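# Move tube rack from fume hood to bench, close sash

## Task

Take the tube rack out of the fume hood and set it on the bench so that no part of it extends beyond the bench's front edge or either side edge. The rack must stand upright and every tube must sit fully down in its hole. Close the fume hood sash completely. The task fails if the rack or any tube touches the floor, or if the robot falls or is left leaning. Anything that stays in place only because the robot is still holding it does not count.

## Robot and tools

ROBOT. An omnidirectional wheeled base with a column about 1.75 m high. A carriage slides along it over 1.0 m (lift_m) and carries two identical six-joint arms, each with a two-finger gripper. Arm bases sit roughly 0.57 m + lift_m above the floor, and carriage parts reach about 0.15 m lower than that. A hand can reach 0.78 m from its shoulder but only around 0.38 m below its arm base. A hand is about 0.16 m long and 0.1 m wide (0.14 m when open). Parked arm joints 1 to 6: 0, 0.05, 0.05, 1.45, 0, 0; parked, the robot measures about 0.95 m across and 0.7 m front to back. The wheel motors are weak (2 N m), so even a light push gives contact_stop. Cameras: carriage_camera is fixed, facing forward and tilted about 20 degrees down; left_wrist_camera and right_wrist_camera look out beyond the fingertips. Per-camera calibration (K, distortion, T_world_to_cam, where world = base frame) is supplied and may be slightly off.

FRAMES. Base frame: origin on the floor below the base centre, x forward, y left, z up. left_hand and right_hand are the midpoints between each hand's pads, in this frame; quat_wxyz rotates base axes into hand axes, hand z runs along the fingers, fingers open along hand y; an upward-pointing hand with joints 1, 5, 6 at 0 reads (1, 0, 0, 0). Odometry frame is the base frame at the start; base_odometry comes from wheel rotation, so slipping is counted as motion; heading is positive to the left, -3.142 to 3.142.

TOOLS.
execute_actions: "actions" is a list holding one action or nothing (empty just reports state and images). An action may contain "base", "joints", or both; their motions start together and can finish separately. "base" holds exactly one relative move, counted from the base position in the latest reported state: translate_m (metres, forward positive, -2 to 2), strafe_m (metres, left positive, -2 to 2), or rotate_rad (radians, counter-clockwise positive, -6.3 to 6.3). "joints" is one object for both arms and the lift, keyed by joint name, each value an absolute target: lift_m 0 to 1 m (tolerance 0.004); for left_ and right_ alike: joint1_rad -2.617 to 3.054 (yaw about vertical, 0 forward, positive left); joint2_rad 0 to 3.141 (shoulder: 0 upper arm level pointing back, 1.57 vertical, 3.14 level pointing forward); joint3_rad 0 to 3.141 (elbow, 0 folded, 3.14 straight); joint4_rad -1.57 to 1.57 (wrist pitch, positive lifts fingertips); joint5_rad -1.57 to 1.57 (wrist yaw, positive swings fingertips RIGHT, opposite to joint1); joint6_rad -2.094 to 2.094 (roll about the finger axis, positive clockwise seen from the forearm); gripper_m 0 to 0.093 m gap between pads. Joints left out keep their previous target and may still be pushing. Any unknown key or out-of-range number rejects the whole call and nothing moves. "cameras": list of names or "all"; omitted or null means all, [] means none; images come back in the order named on the "pictures" line.
wait: seconds 0 to 10; nothing new is commanded, state and images are returned.
zoom_image: camera plus region [x0, y0, x1, y1] in pixels from the top-left of that camera's latest full image, at most 504 by 504.
finished_scene: scene number; ends the scene for good once the last command has been held, and reports success. Sending a reply with no tool call ends everything. If a call reports a stop, the later motion, wait and finished_scene calls in that same reply are skipped.

RESULTS. base_status and joint_status: "done" (for the base, wheels turned as commanded, slip or not), "off_target" (resting short, possibly still pushing; normal for a gripper holding something), "contact_stop" or "time_out" (target dropped, holds where it stopped), "not_followed" (a self-collision check withheld that arm's joint targets; its gripper still moves; the targets may be retried on later actions), "limit_stop_at_motor_heat". on_its_own lists uncommanded behaviour; "held at" is a held target, not a position. motor_effort gives percent of maximum, positive toward higher joint values, peak in brackets; readings carry sizable fixed and random error. Falling lift effort while lowering means a hand or load is resting on something. drive_wheels (ignore sign) staying high at rest means the base is pressing on something. Joint torques and a Motor temperatures block per arm are also listed. MOTOR HOT appears from 75 °C; at 90 °C that arm is halted for 10 s; at 100 °C the arm goes limp and falls; these show as OVER-TEMPERATURE FAULT. Outstretched arms heat quickly, even unloaded. ARM HIT means an arm struck the robot hard.

CAUTIONS. Hand readings drift from truth at long reach; a level hand sags 10 to 17 cm per kg, and a straight arm may not lift 1 kg. Pads grip at about 45 to 60 N each. The robot tips easily with the carriage high, arms extended, loads held, or when pulling or stopping suddenly; about 1.5 kg per hand with both arms forward can topple it, and only images reveal leaning. Contact stops react late or not at all; arms have none and spring to targets once freed. After a blocked drive, back up about 0.2 m along the path (undo a turn), repeat if still pressed. The column can hit a table edge the base slides under; reversing into such an edge can tip the robot. Never let the arms collide or press together; to free a withheld arm, move it clear first, then the other in a later call. Loose objects may occasionally get bumped by something. Avoid drops, slips, slams and hard pushes; the robot holds its last command while you think. At the end, open the grippers and move away.

Each tool is called as name([rows], argument=value, ...), one row to a line, values as JSON.

## Session

execute_actions(actions=[])

Scene clock: 0.00 s.
Joint torques (N m, as the arm reports them, + toward a larger angle): no reading
Motor temperatures (°C, as the motors report them): left_arm=[24 22 24 24 24 24] | right_arm=[24 23 25 25 24 23]
base_odometry: x=+0.000 y=+0.000 heading=+0.000 (m, m, rad; odometry frame)
base_status: not commanded
joint_positions: lift_m=+0.298 left_joint1_rad=-0.036 left_joint2_rad=+0.023 left_joint3_rad=+0.029 left_joint4_rad=+1.456 left_joint5_rad=+0.034 left_joint6_rad=-0.016 left_gripper_m=+0.095 right_joint1_rad=-0.009 right_joint2_rad=+0.033 right_joint3_rad=+0.060 right_joint4_rad=+1.432 right_joint5_rad=+0.047 right_joint6_rad=+0.021 right_gripper_m=+0.094
joint_status: not commanded
motor_effort: lift_m=+23 drive_wheels=+0 (%)
left_hand: x=+0.2963 y=+0.3418 z=+1.2653 quat_wxyz=(+0.998, +0.017, +0.055, -0.027) (m; base frame)
right_hand: x=+0.2956 y=-0.3568 z=+1.2729 quat_wxyz=(+0.998, +0.024, +0.055, +0.005) (m; base frame)
pictures: carriage_camera, left_wrist_camera, right_wrist_camera
Images, in order (width x height): carriage_camera 504x504, left_wrist_camera 504x504, right_wrist_camera 504x504.

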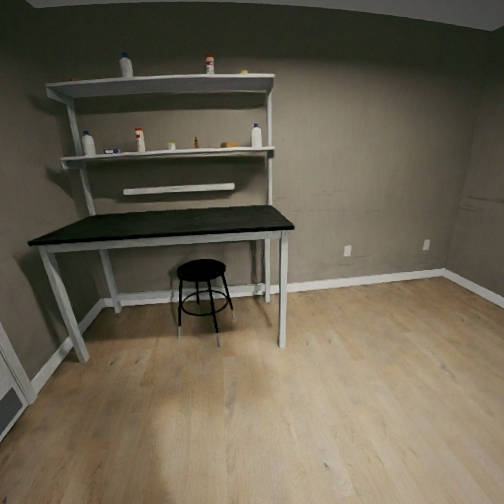

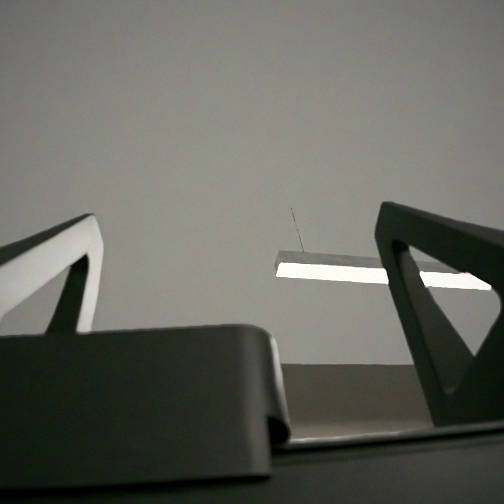

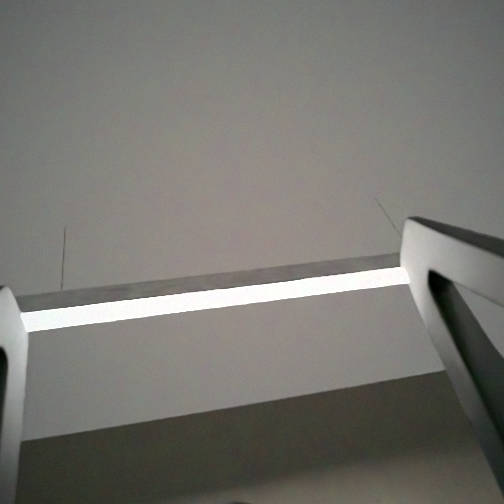

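Find the hood.

execute_actions([
  {"base":{"rotate_rad":1.57}},
], cameras=["carriage_camera"])

execute_actions([
  {"base":{"rotate_rad":1.57}},
], cameras=["carriage_camera"])

execute_actions([
  {"base":{"rotate_rad":1.57}},
], cameras=["carriage_camera"])

Scene clock: 4.73 s.
Joint torques (N m, as the arm reports them, + toward a larger angle): left_arm=[ 0.    3.87  5.55 -0.15 -0.06 -0.05] | right_arm=[-0.09  4.5   5.49 -0.01 -0.02 -0.16]
Motor temperatures (°C, as the motors report them): left_arm=[24 22 24 24 24 24] | right_arm=[24 23 25 25 24 23]
base_odometry: x=+0.000 y=+0.000 heading=+1.569 (m, m, rad; odometry frame)
base_status: done
joint_positions: lift_m=+0.298 left_joint1_rad=-0.036 left_joint2_rad=+0.023 left_joint3_rad=+0.029 left_joint4_rad=+1.456 left_joint5_rad=+0.034 left_joint6_rad=-0.016 left_gripper_m=+0.095 right_joint1_rad=-0.009 right_joint2_rad=+0.033 right_joint3_rad=+0.060 right_joint4_rad=+1.430 right_joint5_rad=+0.047 right_joint6_rad=+0.021 right_gripper_m=+0.094
joint_status: not commanded
motor_effort: lift_m=+24(23) drive_wheels=+8(30) (%)
left_hand: x=+0.2963 y=+0.3418 z=+1.2653 quat_wxyz=(+0.998, +0.017, +0.055, -0.027) (m; base frame)
right_hand: x=+0.2962 y=-0.3568 z=+1.2728 quat_wxyz=(+0.998, +0.024, +0.057, +0.005) (m; base frame)
pictures: carriage_camera
Images, in order (width x height): carriage_camera 504x504.

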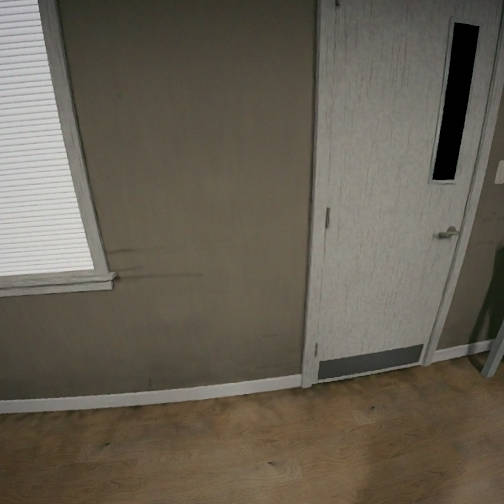

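Scene clock: 7.83 s.
Joint torques (N m, as the arm reports them, + toward a larger angle): left_arm=[-0.08  3.86  5.64 -0.11 -0.07 -0.04] | right_arm=[ 0.    4.6   5.51 -0.02 -0.02 -0.16]
Motor temperatures (°C, as the motors report them): left_arm=[24 22 25 24 24 24] | right_arm=[24 23 26 25 24 23]
base_odometry: x=+0.000 y=+0.000 heading=+3.139 (m, m, rad; odometry frame)
base_status: done
joint_positions: lift_m=+0.298 left_joint1_rad=-0.036 left_joint2_rad=+0.023 left_joint3_rad=+0.029 left_joint4_rad=+1.456 left_joint5_rad=+0.034 left_joint6_rad=-0.016 left_gripper_m=+0.095 right_joint1_rad=-0.009 right_joint2_rad=+0.033 right_joint3_rad=+0.060 right_joint4_rad=+1.429 right_joint5_rad=+0.047 right_joint6_rad=+0.021 right_gripper_m=+0.094
joint_status: not commanded
motor_effort: lift_m=+24(23) drive_wheels=+9(30) (%)
left_hand: x=+0.2963 y=+0.3418 z=+1.2653 quat_wxyz=(+0.998, +0.017, +0.055, -0.027) (m; base frame)
right_hand: x=+0.2964 y=-0.3568 z=+1.2728 quat_wxyz=(+0.998, +0.024, +0.057, +0.005) (m; base frame)
pictures: carriage_camera
Images, in order (width x height): carriage_camera 504x504.

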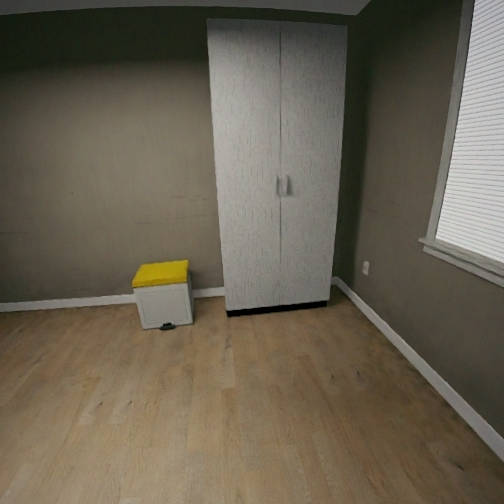

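Scene clock: 10.93 s.
Joint torques (N m, as the arm reports them, + toward a larger angle): left_arm=[-0.04  3.86  5.6  -0.11 -0.05 -0.04] | right_arm=[ 0.02  4.5   5.62 -0.01 -0.03 -0.13]
Motor temperatures (°C, as the motors report them): left_arm=[24 22 25 24 24 24] | right_arm=[24 23 26 25 24 23]
base_odometry: x=+0.000 y=+0.000 heading=-1.575 (m, m, rad; odometry frame)
base_status: done
joint_positions: lift_m=+0.298 left_joint1_rad=-0.036 left_joint2_rad=+0.023 left_joint3_rad=+0.029 left_joint4_rad=+1.456 left_joint5_rad=+0.034 left_joint6_rad=-0.016 left_gripper_m=+0.095 right_joint1_rad=-0.009 right_joint2_rad=+0.033 right_joint3_rad=+0.060 right_joint4_rad=+1.429 right_joint5_rad=+0.047 right_joint6_rad=+0.021 right_gripper_m=+0.094
joint_status: not commanded
motor_effort: lift_m=+23(23) drive_wheels=+9(30) (%)
left_hand: x=+0.2963 y=+0.3418 z=+1.2653 quat_wxyz=(+0.998, +0.017, +0.055, -0.027) (m; base frame)
right_hand: x=+0.2964 y=-0.3568 z=+1.2728 quat_wxyz=(+0.998, +0.024, +0.057, +0.005) (m; base frame)
pictures: carriage_camera
Images, in order (width x height): carriage_camera 504x504.

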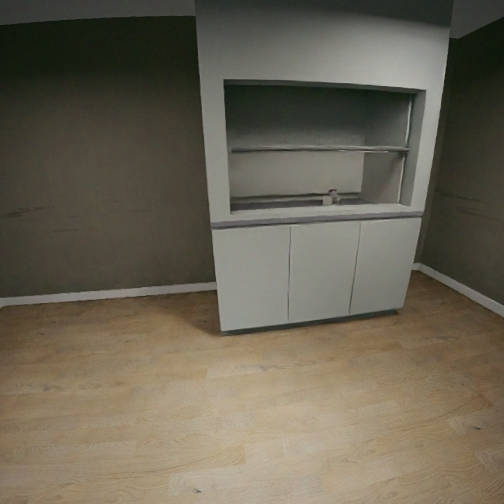

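execute_actions([
  {"base":{"strafe_m":-0.4}},
], cameras=[])

execute_actions([
  {"base":{"translate_m":0.9}},
], cameras=["carriage_camera"])

zoom_image(camera="carriage_camera", region=[200, 100, 400, 260])

Scene clock: 16.10 s.
Joint torques (N m, as the arm reports them, + toward a larger angle): left_arm=[-0.08  3.92  5.59 -0.17 -0.05 -0.04] | right_arm=[-0.01  4.43  5.5  -0.01 -0.03 -0.16]
Motor temperatures (°C, as the motors report them): left_arm=[24 23 26 24 24 24] | right_arm=[24 23 27 25 24 23]
base_odometry: x=-0.400 y=+0.002 heading=-1.575 (m, m, rad; odometry frame)
base_status: done
joint_positions: lift_m=+0.298 left_joint1_rad=-0.036 left_joint2_rad=+0.023 left_joint3_rad=+0.029 left_joint4_rad=+1.456 left_joint5_rad=+0.034 left_joint6_rad=-0.016 left_gripper_m=+0.095 right_joint1_rad=-0.009 right_joint2_rad=+0.033 right_joint3_rad=+0.060 right_joint4_rad=+1.429 right_joint5_rad=+0.047 right_joint6_rad=+0.021 right_gripper_m=+0.094
joint_status: not commanded
motor_effort: lift_m=+23(23) drive_wheels=-5(30) (%)
left_hand: x=+0.2963 y=+0.3418 z=+1.2653 quat_wxyz=(+0.998, +0.017, +0.055, -0.027) (m; base frame)
right_hand: x=+0.2964 y=-0.3568 z=+1.2728 quat_wxyz=(+0.998, +0.024, +0.057, +0.005) (m; base frame)
pictures: none
No camera images: the call's "cameras" was empty. Leave "cameras" out to get every camera's image.

Scene clock: 20.17 s.
Joint torques (N m, as the arm reports them, + toward a larger angle): left_arm=[-0.06  3.87  5.63 -0.15 -0.06 -0.04] | right_arm=[-0.13  4.56  5.59 -0.03 -0.04 -0.14]
Motor temperatures (°C, as the motors report them): left_arm=[24 23 26 24 24 24] | right_arm=[24 24 27 25 24 23]
base_odometry: x=-0.404 y=-0.899 heading=-1.575 (m, m, rad; odometry frame)
base_status: done
joint_positions: lift_m=+0.298 left_joint1_rad=-0.036 left_joint2_rad=+0.023 left_joint3_rad=+0.029 left_joint4_rad=+1.456 left_joint5_rad=+0.034 left_joint6_rad=-0.016 left_gripper_m=+0.095 right_joint1_rad=-0.009 right_joint2_rad=+0.033 right_joint3_rad=+0.060 right_joint4_rad=+1.429 right_joint5_rad=+0.047 right_joint6_rad=+0.021 right_gripper_m=+0.094
joint_status: not commanded
motor_effort: lift_m=+24(23) drive_wheels=-5(30) (%)
left_hand: x=+0.2962 y=+0.3418 z=+1.2653 quat_wxyz=(+0.998, +0.017, +0.054, -0.027) (m; base frame)
right_hand: x=+0.2963 y=-0.3568 z=+1.2728 quat_wxyz=(+0.998, +0.024, +0.057, +0.005) (m; base frame)
pictures: carriage_camera
Images, in order (width x height): carriage_camera 504x504.

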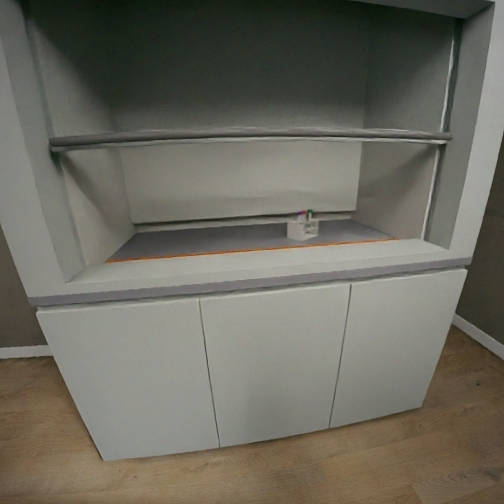

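Region (200, 100, 400, 260) of carriage_camera's 504x504 image, scaled by 2.520, with more detail than that image has; it fills the top 403 rows of this view, and the rest is white.

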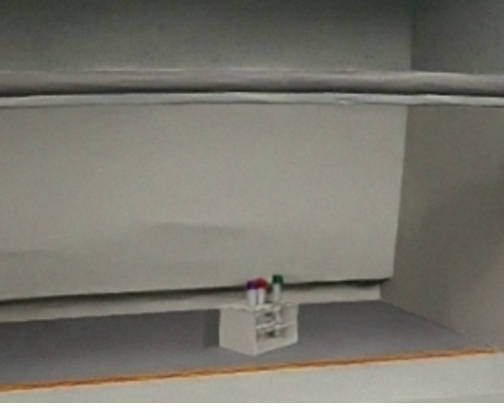

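execute_actions([
  {"base":{"rotate_rad":0.16},"joints":{"right_joint2_rad":1.2,"right_joint3_rad":0.9,"right_joint4_rad":0.3,"right_joint1_rad":0,"lift_m":0.3}},
], cameras=[])

execute_actions([
  {"base":{"strafe_m":-0.1}},
], cameras=[])

execute_actions([
  {"base":{"translate_m":0.3}},
])

Scene clock: 26.67 s.
Joint torques (N m, as the arm reports them, + toward a larger angle): left_arm=[-0.01  3.92  5.57 -0.11 -0.06 -0.05] | right_arm=[ 0.67 -5.55  9.23  2.07  0.03 -0.14]
Motor temperatures (°C, as the motors report them): left_arm=[24 23 26 24 24 24] | right_arm=[24 24 28 26 24 23]
base_odometry: x=-0.404 y=-0.899 heading=-1.415 (m, m, rad; odometry frame)
base_status: done
joint_positions: lift_m=+0.300 left_joint1_rad=-0.036 left_joint2_rad=+0.023 left_joint3_rad=+0.029 left_joint4_rad=+1.455 left_joint5_rad=+0.034 left_joint6_rad=-0.016 left_gripper_m=+0.095 right_joint1_rad=-0.009 right_joint2_rad=+1.201 right_joint3_rad=+0.874 right_joint4_rad=+0.294 right_joint5_rad=+0.047 right_joint6_rad=+0.021 right_gripper_m=+0.094
joint_status: all done
motor_effort: lift_m=+25(28) drive_wheels=-4(23) (%)
left_hand: x=+0.2965 y=+0.3417 z=+1.2672 quat_wxyz=(+0.998, +0.017, +0.055, -0.027) (m; base frame)
right_hand: x=+0.6904 y=-0.3602 z=+1.1715 quat_wxyz=(+0.695, +0.027, +0.718, -0.013) (m; base frame)
pictures: none
No camera images: the call's "cameras" was empty. Leave "cameras" out to get every camera's image.

Scene clock: 28.20 s.
Joint torques (N m, as the arm reports them, + toward a larger angle): left_arm=[-0.04  3.85  5.57 -0.14 -0.05 -0.02] | right_arm=[ 0.63 -5.56  9.31  2.1   0.03 -0.15]
Motor temperatures (°C, as the motors report them): left_arm=[24 23 26 24 24 24] | right_arm=[24 24 28 27 24 23]
base_odometry: x=-0.503 y=-0.914 heading=-1.414 (m, m, rad; odometry frame)
base_status: done
joint_positions: lift_m=+0.300 left_joint1_rad=-0.036 left_joint2_rad=+0.023 left_joint3_rad=+0.029 left_joint4_rad=+1.455 left_joint5_rad=+0.034 left_joint6_rad=-0.016 left_gripper_m=+0.095 right_joint1_rad=-0.009 right_joint2_rad=+1.201 right_joint3_rad=+0.874 right_joint4_rad=+0.296 right_joint5_rad=+0.047 right_joint6_rad=+0.021 right_gripper_m=+0.094
joint_status: not commanded
motor_effort: lift_m=+25(25) drive_wheels=-5(21) (%)
left_hand: x=+0.2965 y=+0.3417 z=+1.2672 quat_wxyz=(+0.998, +0.017, +0.055, -0.027) (m; base frame)
right_hand: x=+0.6904 y=-0.3602 z=+1.1720 quat_wxyz=(+0.696, +0.027, +0.718, -0.012) (m; base frame)
pictures: none
No camera images: the call's "cameras" was empty. Leave "cameras" out to get every camera's image.

Scene clock: 30.67 s.
Joint torques (N m, as the arm reports them, + toward a larger angle): left_arm=[-0.05  3.78  5.53 -0.14 -0.06 -0.04] | right_arm=[ 0.68 -5.51  9.61  2.04  0.01 -0.16]
Motor temperatures (°C, as the motors report them): left_arm=[24 23 27 24 24 24] | right_arm=[24 24 29 28 24 23]
base_odometry: x=-0.456 y=-1.211 heading=-1.415 (m, m, rad; odometry frame)
base_status: done
joint_positions: lift_m=+0.300 left_joint1_rad=-0.036 left_joint2_rad=+0.023 left_joint3_rad=+0.029 left_joint4_rad=+1.456 left_joint5_rad=+0.034 left_joint6_rad=-0.016 left_gripper_m=+0.095 right_joint1_rad=-0.009 right_joint2_rad=+1.201 right_joint3_rad=+0.874 right_joint4_rad=+0.298 right_joint5_rad=+0.047 right_joint6_rad=+0.021 right_gripper_m=+0.094
joint_status: not commanded
motor_effort: lift_m=+25(25) drive_wheels=-5(30) (%)
left_hand: x=+0.2963 y=+0.3418 z=+1.2672 quat_wxyz=(+0.998, +0.017, +0.055, -0.027) (m; base frame)
right_hand: x=+0.6904 y=-0.3602 z=+1.1725 quat_wxyz=(+0.697, +0.027, +0.717, -0.012) (m; base frame)
pictures: carriage_camera, left_wrist_camera, right_wrist_camera
camera_calibration (this result's frames):
carriage_camera: T_world_to_cam=[[0.00693451, -0.998534, -0.0536913, 0.0598285], [-0.350838, 0.04785, -0.935213, 1.24835], [0.93641, 0.0253222, -0.349992, 0.257534], [0, 0, 0, 1]] pos_world=[0.196397, -0.00651426, 1.26082]
left_wrist_camera: T_world_to_cam=[[-0.055089, -0.991238, -0.120049, 0.509033], [0.700801, 0.0472573, -0.71179, 0.670842], [0.711226, -0.123342, 0.692058, -0.916392], [0, 0, 0, 1]] pos_world=[0.209678, 0.359841, 1.1728]
right_wrist_camera: T_world_to_cam=[[-0.202632, -0.974904, -0.0922113, -0.105449], [-0.597806, 0.197733, -0.776872, 1.40436], [0.775609, -0.102295, -0.62287, 0.27022], [0, 0, 0, 1]] pos_world=[0.608583, -0.352849, 1.2496]
Images, in order (width x height): carriage_camera 504x504, left_wrist_camera 504x504, right_wrist_camera 504x504.

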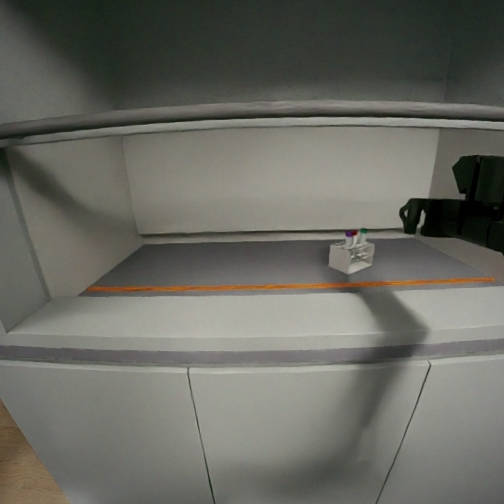

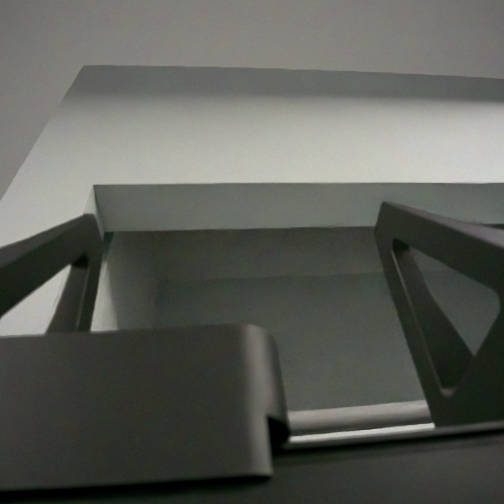

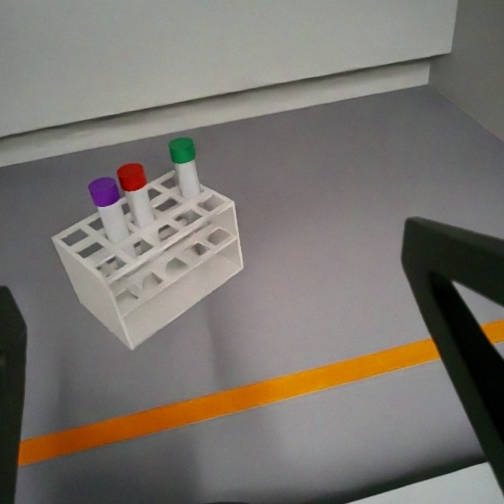

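zoom_image(camera="right_wrist_camera", region=[30, 110, 280, 360])

Region (30, 110, 280, 360) of right_wrist_camera's 504x504 image, scaled by 2.016, with more detail than that image has.

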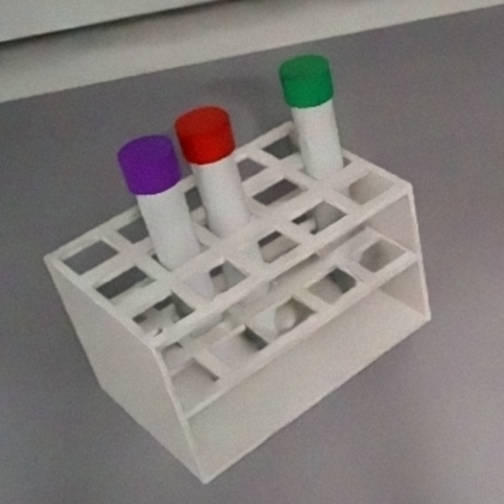

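execute_actions([
  {"joints":{"right_joint2_rad":2.6,"right_joint3_rad":2.62,"right_joint4_rad":-1.52,"right_joint5_rad":0,"right_gripper_m":0,"lift_m":0.43}},
], cameras=["carriage_camera"])

execute_actions([
  {"base":{"translate_m":0.3}},
])

Scene clock: 40.97 s.
Joint torques (N m, as the arm reports them, + toward a larger angle): left_arm=[-0.04  3.78  5.46 -0.09 -0.03 -0.03] | right_arm=[ -0.1  -16.82   7.25   0.41   0.01  -0.12]
Motor temperatures (°C, as the motors report them): left_arm=[24 23 27 24 24 24] | right_arm=[24 25 31 30 24 23]
base_odometry: x=-0.456 y=-1.211 heading=-1.415 (m, m, rad; odometry frame)
base_status: not commanded
joint_positions: lift_m=+0.430 left_joint1_rad=-0.036 left_joint2_rad=+0.024 left_joint3_rad=+0.031 left_joint4_rad=+1.451 left_joint5_rad=+0.035 left_joint6_rad=-0.016 left_gripper_m=+0.095 right_joint1_rad=+0.000 right_joint2_rad=+2.598 right_joint3_rad=+2.603 right_joint4_rad=-1.510 right_joint5_rad=+0.000 right_joint6_rad=+0.019 right_gripper_m=+0.000
joint_status: all done
motor_effort: lift_m=+24(32) drive_wheels=-3(26) (%)
left_hand: x=+0.2970 y=+0.3416 z=+1.3977 quat_wxyz=(+0.998, +0.018, +0.056, -0.027) (m; base frame)
right_hand: x=+0.7756 y=-0.3487 z=+1.0376 quat_wxyz=(+0.033, +0.010, +0.999, +0.000) (m; base frame)
pictures: carriage_camera
camera_calibration (this result's frames):
carriage_camera: T_world_to_cam=[[0.00693451, -0.998534, -0.0536913, 0.066809], [-0.350838, 0.04785, -0.935213, 1.36994], [0.93641, 0.0253222, -0.349992, 0.303037], [0, 0, 0, 1]] pos_world=[0.196397, -0.00651426, 1.39083]
Images, in order (width x height): carriage_camera 504x504.

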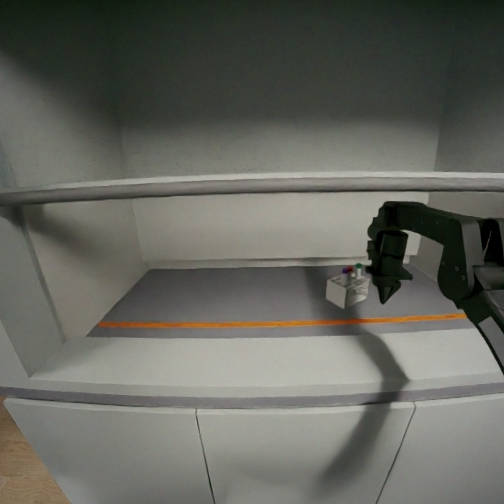

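Scene clock: 43.23 s.
Joint torques (N m, as the arm reports them, + toward a larger angle): left_arm=[-0.06  3.57  5.71 -0.08 -0.07 -0.02] | right_arm=[ -0.02 -17.21   7.08   0.47   0.02  -0.12]
Motor temperatures (°C, as the motors report them): left_arm=[24 23 27 24 24 24] | right_arm=[24 27 31 30 24 23]
base_odometry: x=-0.417 y=-1.464 heading=-1.415 (m, m, rad; odometry frame)
base_status: translate_m contact_stop (by the wheels' count: +0.257 of +0.300)
joint_positions: lift_m=+0.430 left_joint1_rad=-0.036 left_joint2_rad=+0.027 left_joint3_rad=+0.029 left_joint4_rad=+1.450 left_joint5_rad=+0.034 left_joint6_rad=-0.016 left_gripper_m=+0.095 right_joint1_rad=+0.000 right_joint2_rad=+2.602 right_joint3_rad=+2.605 right_joint4_rad=-1.516 right_joint5_rad=-0.001 right_joint6_rad=+0.019 right_gripper_m=+0.000
joint_status: not commanded
motor_effort: lift_m=+21(25) drive_wheels=+12(101) (%)
left_hand: x=+0.2989 y=+0.3417 z=+1.3974 quat_wxyz=(+0.998, +0.017, +0.059, -0.027) (m; base frame)
right_hand: x=+0.7743 y=-0.3485 z=+1.0366 quat_wxyz=(+0.029, +0.010, +1.000, +0.001) (m; base frame)
pictures: carriage_camera, left_wrist_camera, right_wrist_camera
camera_calibration (this result's frames):
carriage_camera: T_world_to_cam=[[0.00693451, -0.998534, -0.0536913, 0.0668273], [-0.350838, 0.04785, -0.935213, 1.37026], [0.93641, 0.0253222, -0.349992, 0.303156], [0, 0, 0, 1]] pos_world=[0.196397, -0.00651426, 1.39118]
left_wrist_camera: T_world_to_cam=[[-0.0562323, -0.991198, -0.119855, 0.524767], [0.693986, 0.0474998, -0.71842, 0.772887], [0.71779, -0.123576, 0.685206, -1.00065], [0, 0, 0, 1]] pos_world=[0.211393, 0.35978, 1.30381]
right_wrist_camera: T_world_to_cam=[[-0.104333, -0.984731, 0.139353, -0.409197], [-0.82672, 0.163762, 0.538253, 0.148825], [-0.552855, -0.0590488, -0.831183, 1.38142], [0, 0, 0, 1]] pos_world=[0.844067, -0.345749, 1.12513]
Images, in order (width x height): carriage_camera 504x504, left_wrist_camera 504x504, right_wrist_camera 504x504.

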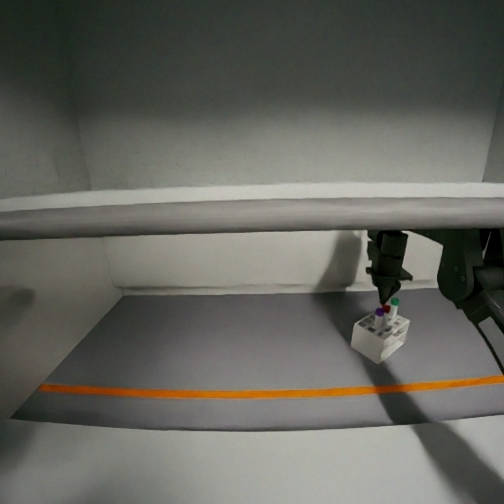

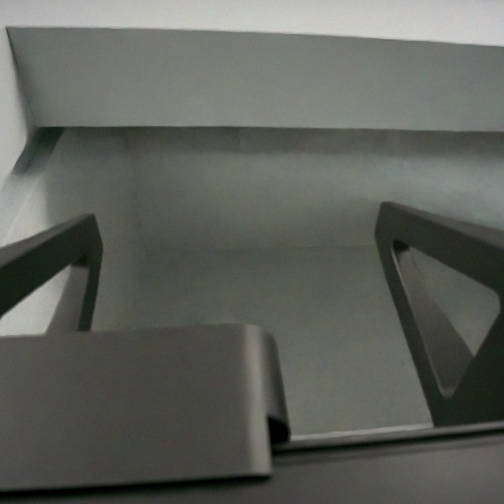

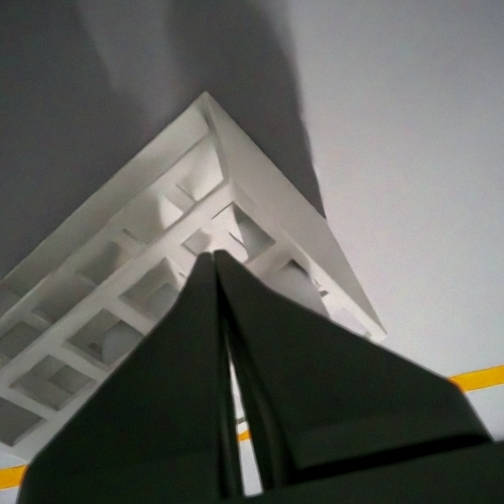

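execute_actions([
  {"base":{"translate_m":-0.03},"joints":{"right_joint2_rad":2.3,"right_joint3_rad":2.32,"lift_m":0.36}},
], cameras=["carriage_camera","right_wrist_camera"])

Scene clock: 48.83 s.
Joint torques (N m, as the arm reports them, + toward a larger angle): left_arm=[ 0.    3.48  5.52 -0.1  -0.07 -0.03] | right_arm=[  0.1  -14.85   4.37   0.56   0.03  -0.11]
Motor temperatures (°C, as the motors report them): left_arm=[24 23 28 24 24 24] | right_arm=[24 31 31 29 24 23]
base_odometry: x=-0.421 y=-1.434 heading=-1.415 (m, m, rad; odometry frame)
base_status: done
joint_positions: lift_m=+0.360 left_joint1_rad=-0.036 left_joint2_rad=+0.027 left_joint3_rad=+0.029 left_joint4_rad=+1.451 left_joint5_rad=+0.034 left_joint6_rad=-0.016 left_gripper_m=+0.095 right_joint1_rad=+0.000 right_joint2_rad=+2.300 right_joint3_rad=+2.343 right_joint4_rad=-1.524 right_joint5_rad=-0.001 right_joint6_rad=+0.019 right_gripper_m=+0.000
joint_status: all done
motor_effort: lift_m=+22(22) drive_wheels=+6(32) (%)
left_hand: x=+0.2987 y=+0.3417 z=+1.3274 quat_wxyz=(+0.998, +0.017, +0.059, -0.027) (m; base frame)
right_hand: x=+0.7291 y=-0.3485 z=+1.0384 quat_wxyz=(+0.045, +0.010, +0.999, +0.001) (m; base frame)
pictures: carriage_camera, right_wrist_camera
camera_calibration (this result's frames):
carriage_camera: T_world_to_cam=[[0.00693451, -0.998534, -0.0536913, 0.0630664], [-0.350838, 0.04785, -0.935213, 1.30475], [0.93641, 0.0253222, -0.349992, 0.27864], [0, 0, 0, 1]] pos_world=[0.196397, -0.00651426, 1.32113]
right_wrist_camera: T_world_to_cam=[[-0.108847, -0.98473, 0.135861, -0.407235], [-0.84393, 0.163764, 0.510845, 0.151481], [-0.525294, -0.059053, -0.848869, 1.3561], [0, 0, 0, 1]] pos_world=[0.795864, -0.345742, 1.1291]
Images, in order (width x height): carriage_camera 504x504, right_wrist_camera 504x504.

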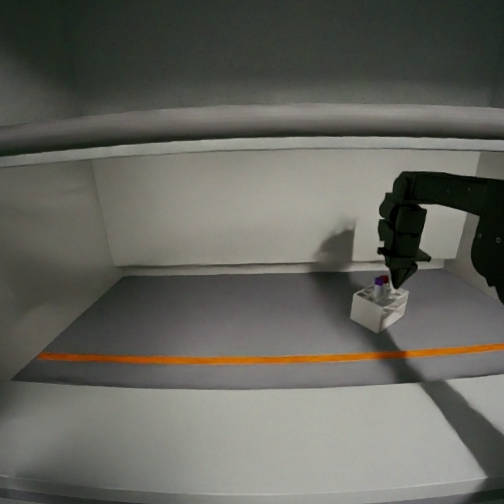

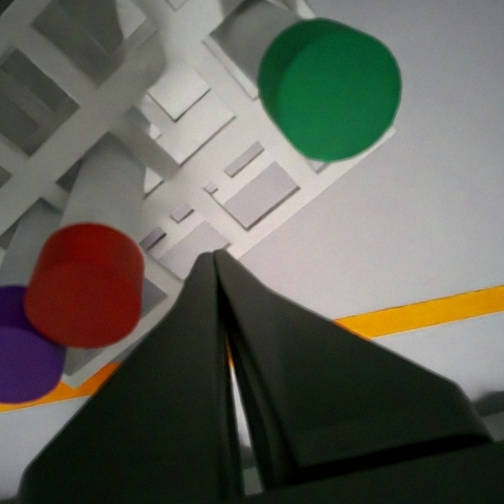

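execute_actions([
  {"joints":{"lift_m":0.43}},
], cameras=[])

execute_actions([
  {"joints":{"right_joint1_rad":-0.055,"right_joint2_rad":2.45,"right_joint3_rad":2.47}},
], cameras=["carriage_camera","right_wrist_camera"])

Scene clock: 52.40 s.
Joint torques (N m, as the arm reports them, + toward a larger angle): left_arm=[-0.05  3.51  5.48 -0.1  -0.05 -0.02] | right_arm=[ -0.01 -18.82   4.4    0.5    0.01  -0.12]
Motor temperatures (°C, as the motors report them): left_arm=[24 24 28 24 24 24] | right_arm=[24 33 31 29 24 23]
base_odometry: x=-0.421 y=-1.435 heading=-1.415 (m, m, rad; odometry frame)
base_status: not commanded
joint_positions: lift_m=+0.430 left_joint1_rad=-0.036 left_joint2_rad=+0.027 left_joint3_rad=+0.029 left_joint4_rad=+1.451 left_joint5_rad=+0.034 left_joint6_rad=-0.016 left_gripper_m=+0.095 right_joint1_rad=+0.000 right_joint2_rad=+2.341 right_joint3_rad=+2.341 right_joint4_rad=-1.522 right_joint5_rad=+0.000 right_joint6_rad=+0.019 right_gripper_m=+0.000
joint_status: all done
motor_effort: lift_m=+25(30) drive_wheels=-3(4) (%)
left_hand: x=+0.2988 y=+0.3417 z=+1.3970 quat_wxyz=(+0.998, +0.017, +0.059, -0.027) (m; base frame)
right_hand: x=+0.7298 y=-0.3486 z=+1.0892 quat_wxyz=(+0.024, +0.010, +1.000, +0.000) (m; base frame)
pictures: none
No camera images: the call's "cameras" was empty. Leave "cameras" out to get every camera's image.

Scene clock: 53.20 s.
Joint torques (N m, as the arm reports them, + toward a larger angle): left_arm=[-0.07  3.49  5.64 -0.08 -0.06 -0.04] | right_arm=[  0.16 -15.89   7.58   0.51  -0.01  -0.15]
Motor temperatures (°C, as the motors report them): left_arm=[24 24 28 24 24 24] | right_arm=[24 33 31 29 24 23]
base_odometry: x=-0.421 y=-1.435 heading=-1.415 (m, m, rad; odometry frame)
base_status: not commanded
joint_positions: lift_m=+0.430 left_joint1_rad=-0.036 left_joint2_rad=+0.027 left_joint3_rad=+0.029 left_joint4_rad=+1.451 left_joint5_rad=+0.034 left_joint6_rad=-0.016 left_gripper_m=+0.095 right_joint1_rad=-0.057 right_joint2_rad=+2.447 right_joint3_rad=+2.447 right_joint4_rad=-1.520 right_joint5_rad=+0.000 right_joint6_rad=+0.019 right_gripper_m=+0.000
joint_status: all done
motor_effort: lift_m=+25(25) drive_wheels=-2(4) (%)
left_hand: x=+0.2988 y=+0.3417 z=+1.3970 quat_wxyz=(+0.998, +0.017, +0.059, -0.027) (m; base frame)
right_hand: x=+0.7486 y=-0.3761 z=+1.0687 quat_wxyz=(+0.026, +0.038, +0.999, +0.000) (m; base frame)
pictures: carriage_camera, right_wrist_camera
camera_calibration (this result's frames):
carriage_camera: T_world_to_cam=[[0.00693451, -0.998534, -0.0536913, 0.0668052], [-0.350838, 0.04785, -0.935213, 1.36988], [0.93641, 0.0253222, -0.349992, 0.303012], [0, 0, 0, 1]] pos_world=[0.196397, -0.00651426, 1.39076]
right_wrist_camera: T_world_to_cam=[[-0.159644, -0.977145, 0.140362, -0.400288], [-0.81269, 0.210807, 0.543226, 0.11669], [-0.5604, -0.0273479, -0.82777, 1.40618], [0, 0, 0, 1]] pos_world=[0.818951, -0.377282, 1.15679]
Images, in order (width x height): carriage_camera 504x504, right_wrist_camera 504x504.

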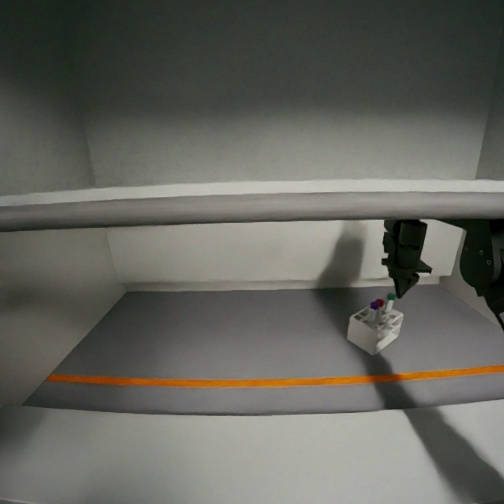

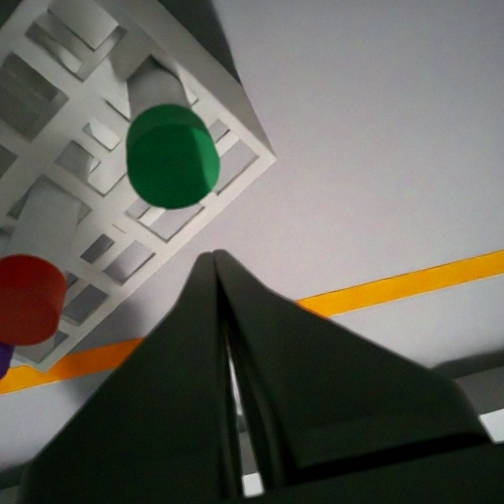

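execute_actions([
  {"joints":{"right_joint3_rad":2.55,"right_joint4_rad":-1.5}},
], cameras=[])

execute_actions([
  {"joints":{"right_joint1_rad":-0.035,"right_joint4_rad":-1.44}},
], cameras=["carriage_camera","right_wrist_camera"])

Scene clock: 57.17 s.
Joint torques (N m, as the arm reports them, + toward a larger angle): left_arm=[ 0.03  3.55  5.35 -0.03 -0.05 -0.04] | right_arm=[  0.09 -16.04   7.19   0.71   0.02  -0.15]
Motor temperatures (°C, as the motors report them): left_arm=[24 24 28 24 24 24] | right_arm=[24 35 31 28 24 23]
base_odometry: x=-0.421 y=-1.435 heading=-1.415 (m, m, rad; odometry frame)
base_status: not commanded
joint_positions: lift_m=+0.430 left_joint1_rad=-0.036 left_joint2_rad=+0.027 left_joint3_rad=+0.029 left_joint4_rad=+1.451 left_joint5_rad=+0.034 left_joint6_rad=-0.016 left_gripper_m=+0.095 right_joint1_rad=-0.057 right_joint2_rad=+2.449 right_joint3_rad=+2.534 right_joint4_rad=-1.503 right_joint5_rad=+0.000 right_joint6_rad=+0.019 right_gripper_m=+0.000
joint_status: all done
motor_effort: lift_m=+25(25) drive_wheels=-1(1) (%)
left_hand: x=+0.2988 y=+0.3417 z=+1.3970 quat_wxyz=(+0.998, +0.017, +0.059, -0.027) (m; base frame)
right_hand: x=+0.7677 y=-0.3772 z=+1.0914 quat_wxyz=(+0.076, +0.038, +0.996, -0.001) (m; base frame)
pictures: none
No camera images: the call's "cameras" was empty. Leave "cameras" out to get every camera's image.

Scene clock: 57.73 s.
Joint torques (N m, as the arm reports them, + toward a larger angle): left_arm=[-0.15  3.48  5.57 -0.07 -0.06 -0.03] | right_arm=[  0.67 -16.16   7.18   0.83   0.02  -0.13]
Motor temperatures (°C, as the motors report them): left_arm=[24 24 28 24 24 24] | right_arm=[24 35 31 28 24 23]
base_odometry: x=-0.421 y=-1.435 heading=-1.415 (m, m, rad; odometry frame)
base_status: not commanded
joint_positions: lift_m=+0.430 left_joint1_rad=-0.036 left_joint2_rad=+0.027 left_joint3_rad=+0.029 left_joint4_rad=+1.451 left_joint5_rad=+0.034 left_joint6_rad=-0.016 left_gripper_m=+0.095 right_joint1_rad=-0.043 right_joint2_rad=+2.449 right_joint3_rad=+2.534 right_joint4_rad=-1.444 right_joint5_rad=+0.000 right_joint6_rad=+0.019 right_gripper_m=+0.000
joint_status: all done
motor_effort: lift_m=+25(25) drive_wheels=-1(1) (%)
left_hand: x=+0.2988 y=+0.3417 z=+1.3970 quat_wxyz=(+0.998, +0.017, +0.059, -0.027) (m; base frame)
right_hand: x=+0.7822 y=-0.3705 z=+1.0940 quat_wxyz=(+0.105, +0.031, +0.994, -0.001) (m; base frame)
pictures: carriage_camera, right_wrist_camera
camera_calibration (this result's frames):
carriage_camera: T_world_to_cam=[[0.00693451, -0.998534, -0.0536913, 0.0668053], [-0.350838, 0.04785, -0.935213, 1.36988], [0.93641, 0.0253222, -0.349992, 0.303012], [0, 0, 0, 1]] pos_world=[0.196397, -0.00651426, 1.39076]
right_wrist_camera: T_world_to_cam=[[-0.166466, -0.978455, 0.122124, -0.368262], [-0.891554, 0.202261, 0.405244, 0.338589], [-0.421214, -0.0414205, -0.906015, 1.41757], [0, 0, 0, 1]] pos_world=[0.83767, -0.370094, 1.19211]
Images, in order (width x height): carriage_camera 504x504, right_wrist_camera 504x504.

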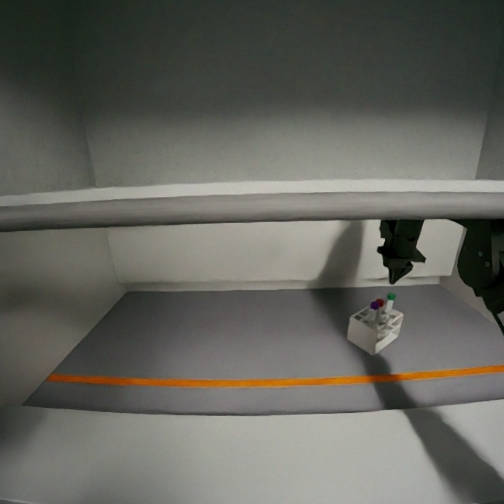

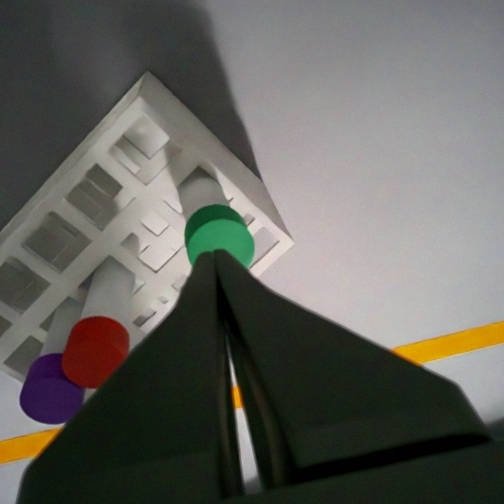

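execute_actions([
  {"joints":{"right_joint4_rad":-1.49,"lift_m":0.39}},
], cameras=["carriage_camera","right_wrist_camera"])

zoom_image(camera="carriage_camera", region=[320, 200, 460, 340])

Scene clock: 60.43 s.
Joint torques (N m, as the arm reports them, + toward a larger angle): left_arm=[-0.06  3.26  5.48 -0.12 -0.07 -0.04] | right_arm=[  0.4  -14.08   6.52   0.69   0.    -0.12]
Motor temperatures (°C, as the motors report them): left_arm=[24 24 28 24 24 24] | right_arm=[24 36 32 28 24 23]
base_odometry: x=-0.421 y=-1.435 heading=-1.415 (m, m, rad; odometry frame)
base_status: not commanded
joint_positions: lift_m=+0.390 left_joint1_rad=-0.036 left_joint2_rad=+0.027 left_joint3_rad=+0.029 left_joint4_rad=+1.452 left_joint5_rad=+0.034 left_joint6_rad=-0.016 left_gripper_m=+0.095 right_joint1_rad=-0.042 right_joint2_rad=+2.429 right_joint3_rad=+2.545 right_joint4_rad=-1.481 right_joint5_rad=+0.000 right_joint6_rad=+0.019 right_gripper_m=+0.000
joint_status: all done
motor_effort: lift_m=+21(22) drive_wheels=+2(7) (%)
left_hand: x=+0.2984 y=+0.3416 z=+1.3574 quat_wxyz=(+0.998, +0.018, +0.058, -0.027) (m; base frame)
right_hand: x=+0.7748 y=-0.3701 z=+1.0657 quat_wxyz=(+0.103, +0.031, +0.994, -0.001) (m; base frame)
pictures: carriage_camera, right_wrist_camera
camera_calibration (this result's frames):
carriage_camera: T_world_to_cam=[[0.00693451, -0.998534, -0.0536913, 0.0646803], [-0.350838, 0.04785, -0.935213, 1.33286], [0.93641, 0.0253222, -0.349992, 0.289161], [0, 0, 0, 1]] pos_world=[0.196397, -0.00651426, 1.35119]
right_wrist_camera: T_world_to_cam=[[-0.165513, -0.978488, 0.123154, -0.367457], [-0.889433, 0.20205, 0.409981, 0.336566], [-0.426044, -0.0416798, -0.903742, 1.39008], [0, 0, 0, 1]] pos_world=[0.830772, -0.369617, 1.16355]
Images, in order (width x height): carriage_camera 504x504, right_wrist_camera 504x504.

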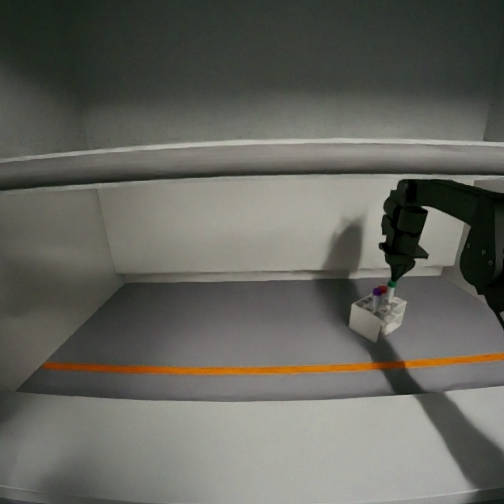

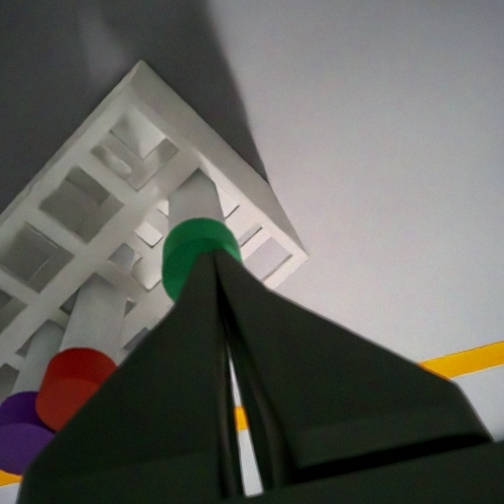

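Region (320, 200, 460, 340) of carriage_camera's 504x504 image, scaled by 3.600, with more detail than that image has.

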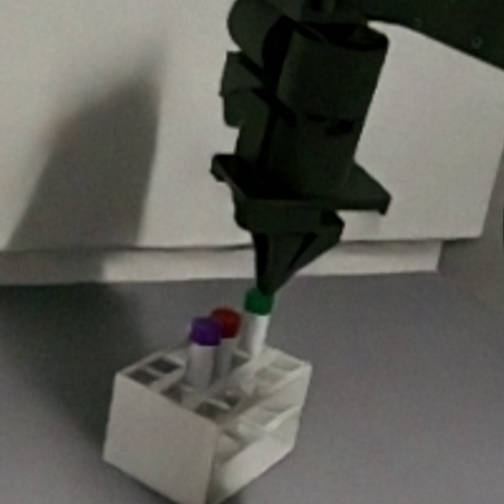

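Looks aligned. Push.

execute_actions([
  {"joints":{"lift_m":0.34}},
], cameras=["carriage_camera","right_wrist_camera"])

zoom_image(camera="carriage_camera", region=[320, 200, 460, 340])

Scene clock: 62.20 s.
Joint torques (N m, as the arm reports them, + toward a larger angle): left_arm=[-0.01  3.39  5.66 -0.1  -0.07 -0.04] | right_arm=[ 0.54 -7.21  3.76  0.96 -0.06 -0.14]
Motor temperatures (°C, as the motors report them): left_arm=[24 24 28 24 24 24] | right_arm=[24 37 32 28 24 23]
base_odometry: x=-0.421 y=-1.435 heading=-1.415 (m, m, rad; odometry frame)
base_status: not commanded
joint_positions: lift_m=+0.340 left_joint1_rad=-0.036 left_joint2_rad=+0.027 left_joint3_rad=+0.029 left_joint4_rad=+1.452 left_joint5_rad=+0.034 left_joint6_rad=-0.016 left_gripper_m=+0.095 right_joint1_rad=-0.042 right_joint2_rad=+2.355 right_joint3_rad=+2.580 right_joint4_rad=-1.487 right_joint5_rad=+0.006 right_joint6_rad=+0.019 right_gripper_m=+0.000
joint_status: all done
motor_effort: lift_m=+18(19) drive_wheels=+3(4) (%)
left_hand: x=+0.2984 y=+0.3416 z=+1.3077 quat_wxyz=(+0.998, +0.018, +0.058, -0.027) (m; base frame)
right_hand: x=+0.7750 y=-0.3712 z=+1.0620 quat_wxyz=(+0.154, +0.031, +0.988, -0.005) (m; base frame)
pictures: carriage_camera, right_wrist_camera
camera_calibration (this result's frames):
carriage_camera: T_world_to_cam=[[0.00693451, -0.998534, -0.0536913, 0.0620106], [-0.350838, 0.04785, -0.935213, 1.28636], [0.93641, 0.0253222, -0.349992, 0.271758], [0, 0, 0, 1]] pos_world=[0.196397, -0.00651426, 1.30146]
right_wrist_camera: T_world_to_cam=[[-0.179338, -0.976991, 0.115444, -0.348537], [-0.926458, 0.207193, 0.314239, 0.470796], [-0.330927, -0.0505987, -0.942299, 1.35067], [0, 0, 0, 1]] pos_world=[0.820642, -0.369721, 1.16503]
Images, in order (width x height): carriage_camera 504x504, right_wrist_camera 504x504.

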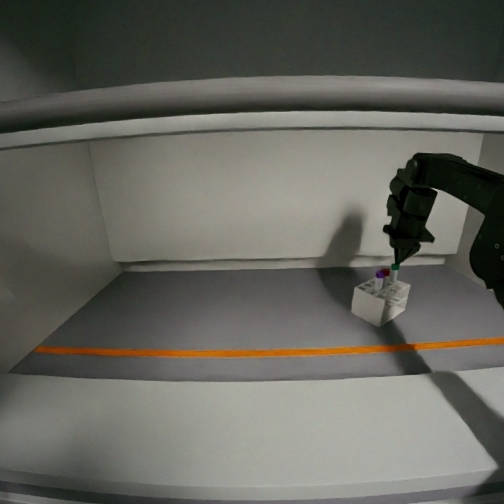

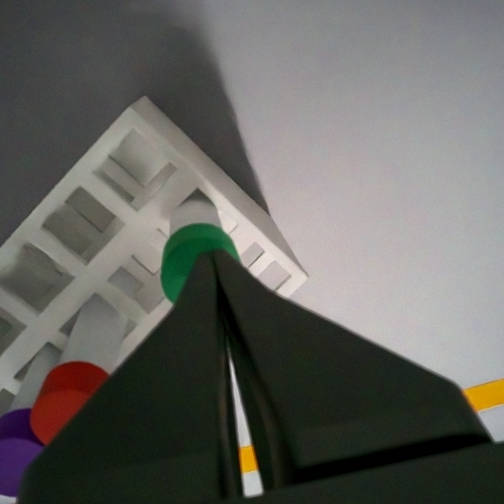

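Region (320, 200, 460, 340) of carriage_camera's 504x504 image, scaled by 3.600, with more detail than that image has.

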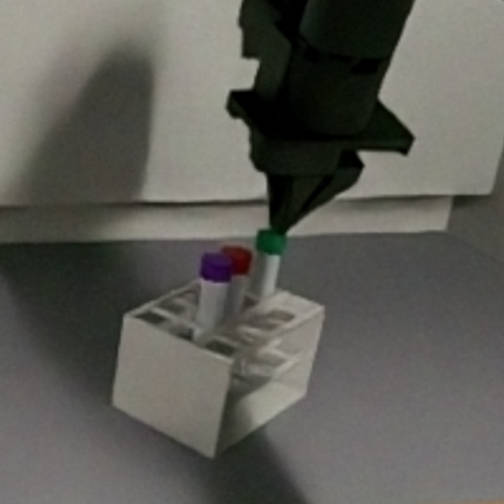

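execute_actions([
  {"joints":{"lift_m":0.29}},
], cameras=["carriage_camera","right_wrist_camera"])

zoom_image(camera="carriage_camera", region=[330, 200, 450, 320])

Scene clock: 66.50 s.
Joint torques (N m, as the arm reports them, + toward a larger angle): left_arm=[-0.01  3.44  5.62 -0.12 -0.06 -0.02] | right_arm=[ 2.14 -7.43  1.31 -0.51 -0.71 -0.14]
Motor temperatures (°C, as the motors report them): left_arm=[24 24 28 24 24 24] | right_arm=[24 36 31 28 24 23]
base_odometry: x=-0.421 y=-1.435 heading=-1.415 (m, m, rad; odometry frame)
base_status: not commanded
joint_positions: lift_m=+0.290 left_joint1_rad=-0.036 left_joint2_rad=+0.027 left_joint3_rad=+0.029 left_joint4_rad=+1.453 left_joint5_rad=+0.034 left_joint6_rad=-0.016 left_gripper_m=+0.095 right_joint1_rad=-0.062 right_joint2_rad=+2.354 right_joint3_rad=+2.617 right_joint4_rad=-1.263 right_joint5_rad=+0.064 right_joint6_rad=+0.021 right_gripper_m=+0.000
joint_status: all done
motor_effort: lift_m=+18(18) drive_wheels=+3(6) (%)
left_hand: x=+0.2983 y=+0.3417 z=+1.2578 quat_wxyz=(+0.998, +0.017, +0.058, -0.027) (m; base frame)
right_hand: x=+0.8270 y=-0.3944 z=+1.0480 quat_wxyz=(+0.280, +0.049, +0.958, -0.036) (m; base frame)
pictures: carriage_camera, right_wrist_camera
camera_calibration (this result's frames):
carriage_camera: T_world_to_cam=[[0.00693451, -0.998534, -0.0536913, 0.0593291], [-0.350838, 0.04785, -0.935213, 1.23965], [0.93641, 0.0253222, -0.349992, 0.254278], [0, 0, 0, 1]] pos_world=[0.196397, -0.00651426, 1.25152]
right_wrist_camera: T_world_to_cam=[[-0.255352, -0.959087, 0.122257, -0.297505], [-0.963218, 0.263298, 0.0537064, 0.853724], [-0.0836992, -0.104046, -0.991044, 1.17905], [0, 0, 0, 1]] pos_world=[0.845039, -0.387441, 1.15901]
Images, in order (width x height): carriage_camera 504x504, right_wrist_camera 504x504.

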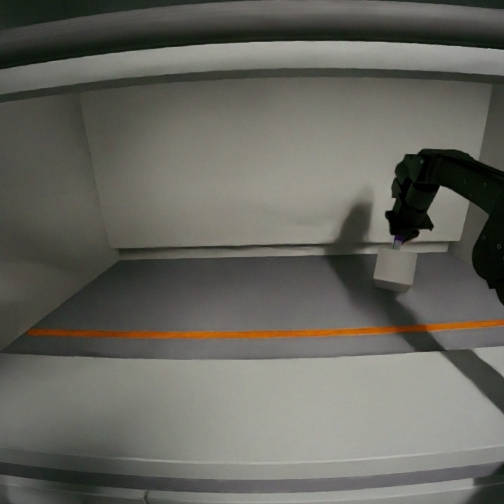

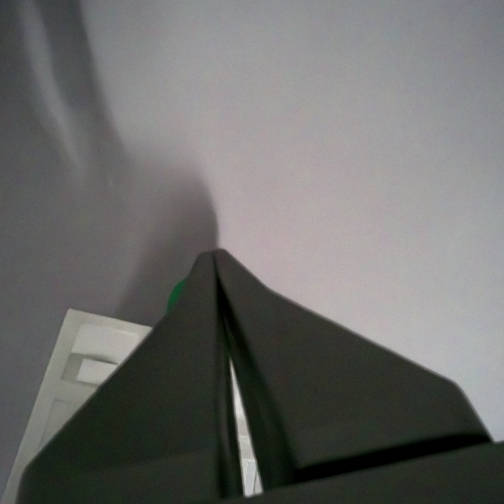

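Region (330, 200, 450, 320) of carriage_camera's 504x504 image, scaled by 4.200, with more detail than that image has.

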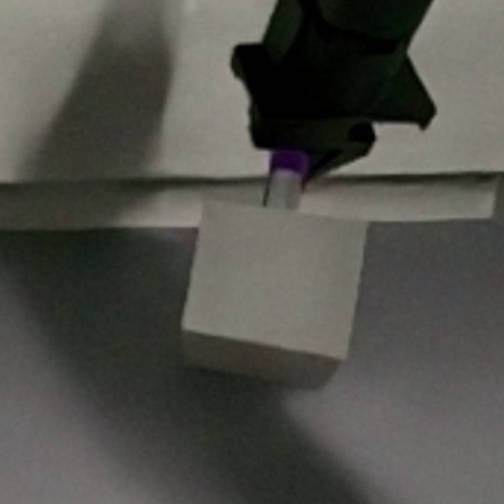

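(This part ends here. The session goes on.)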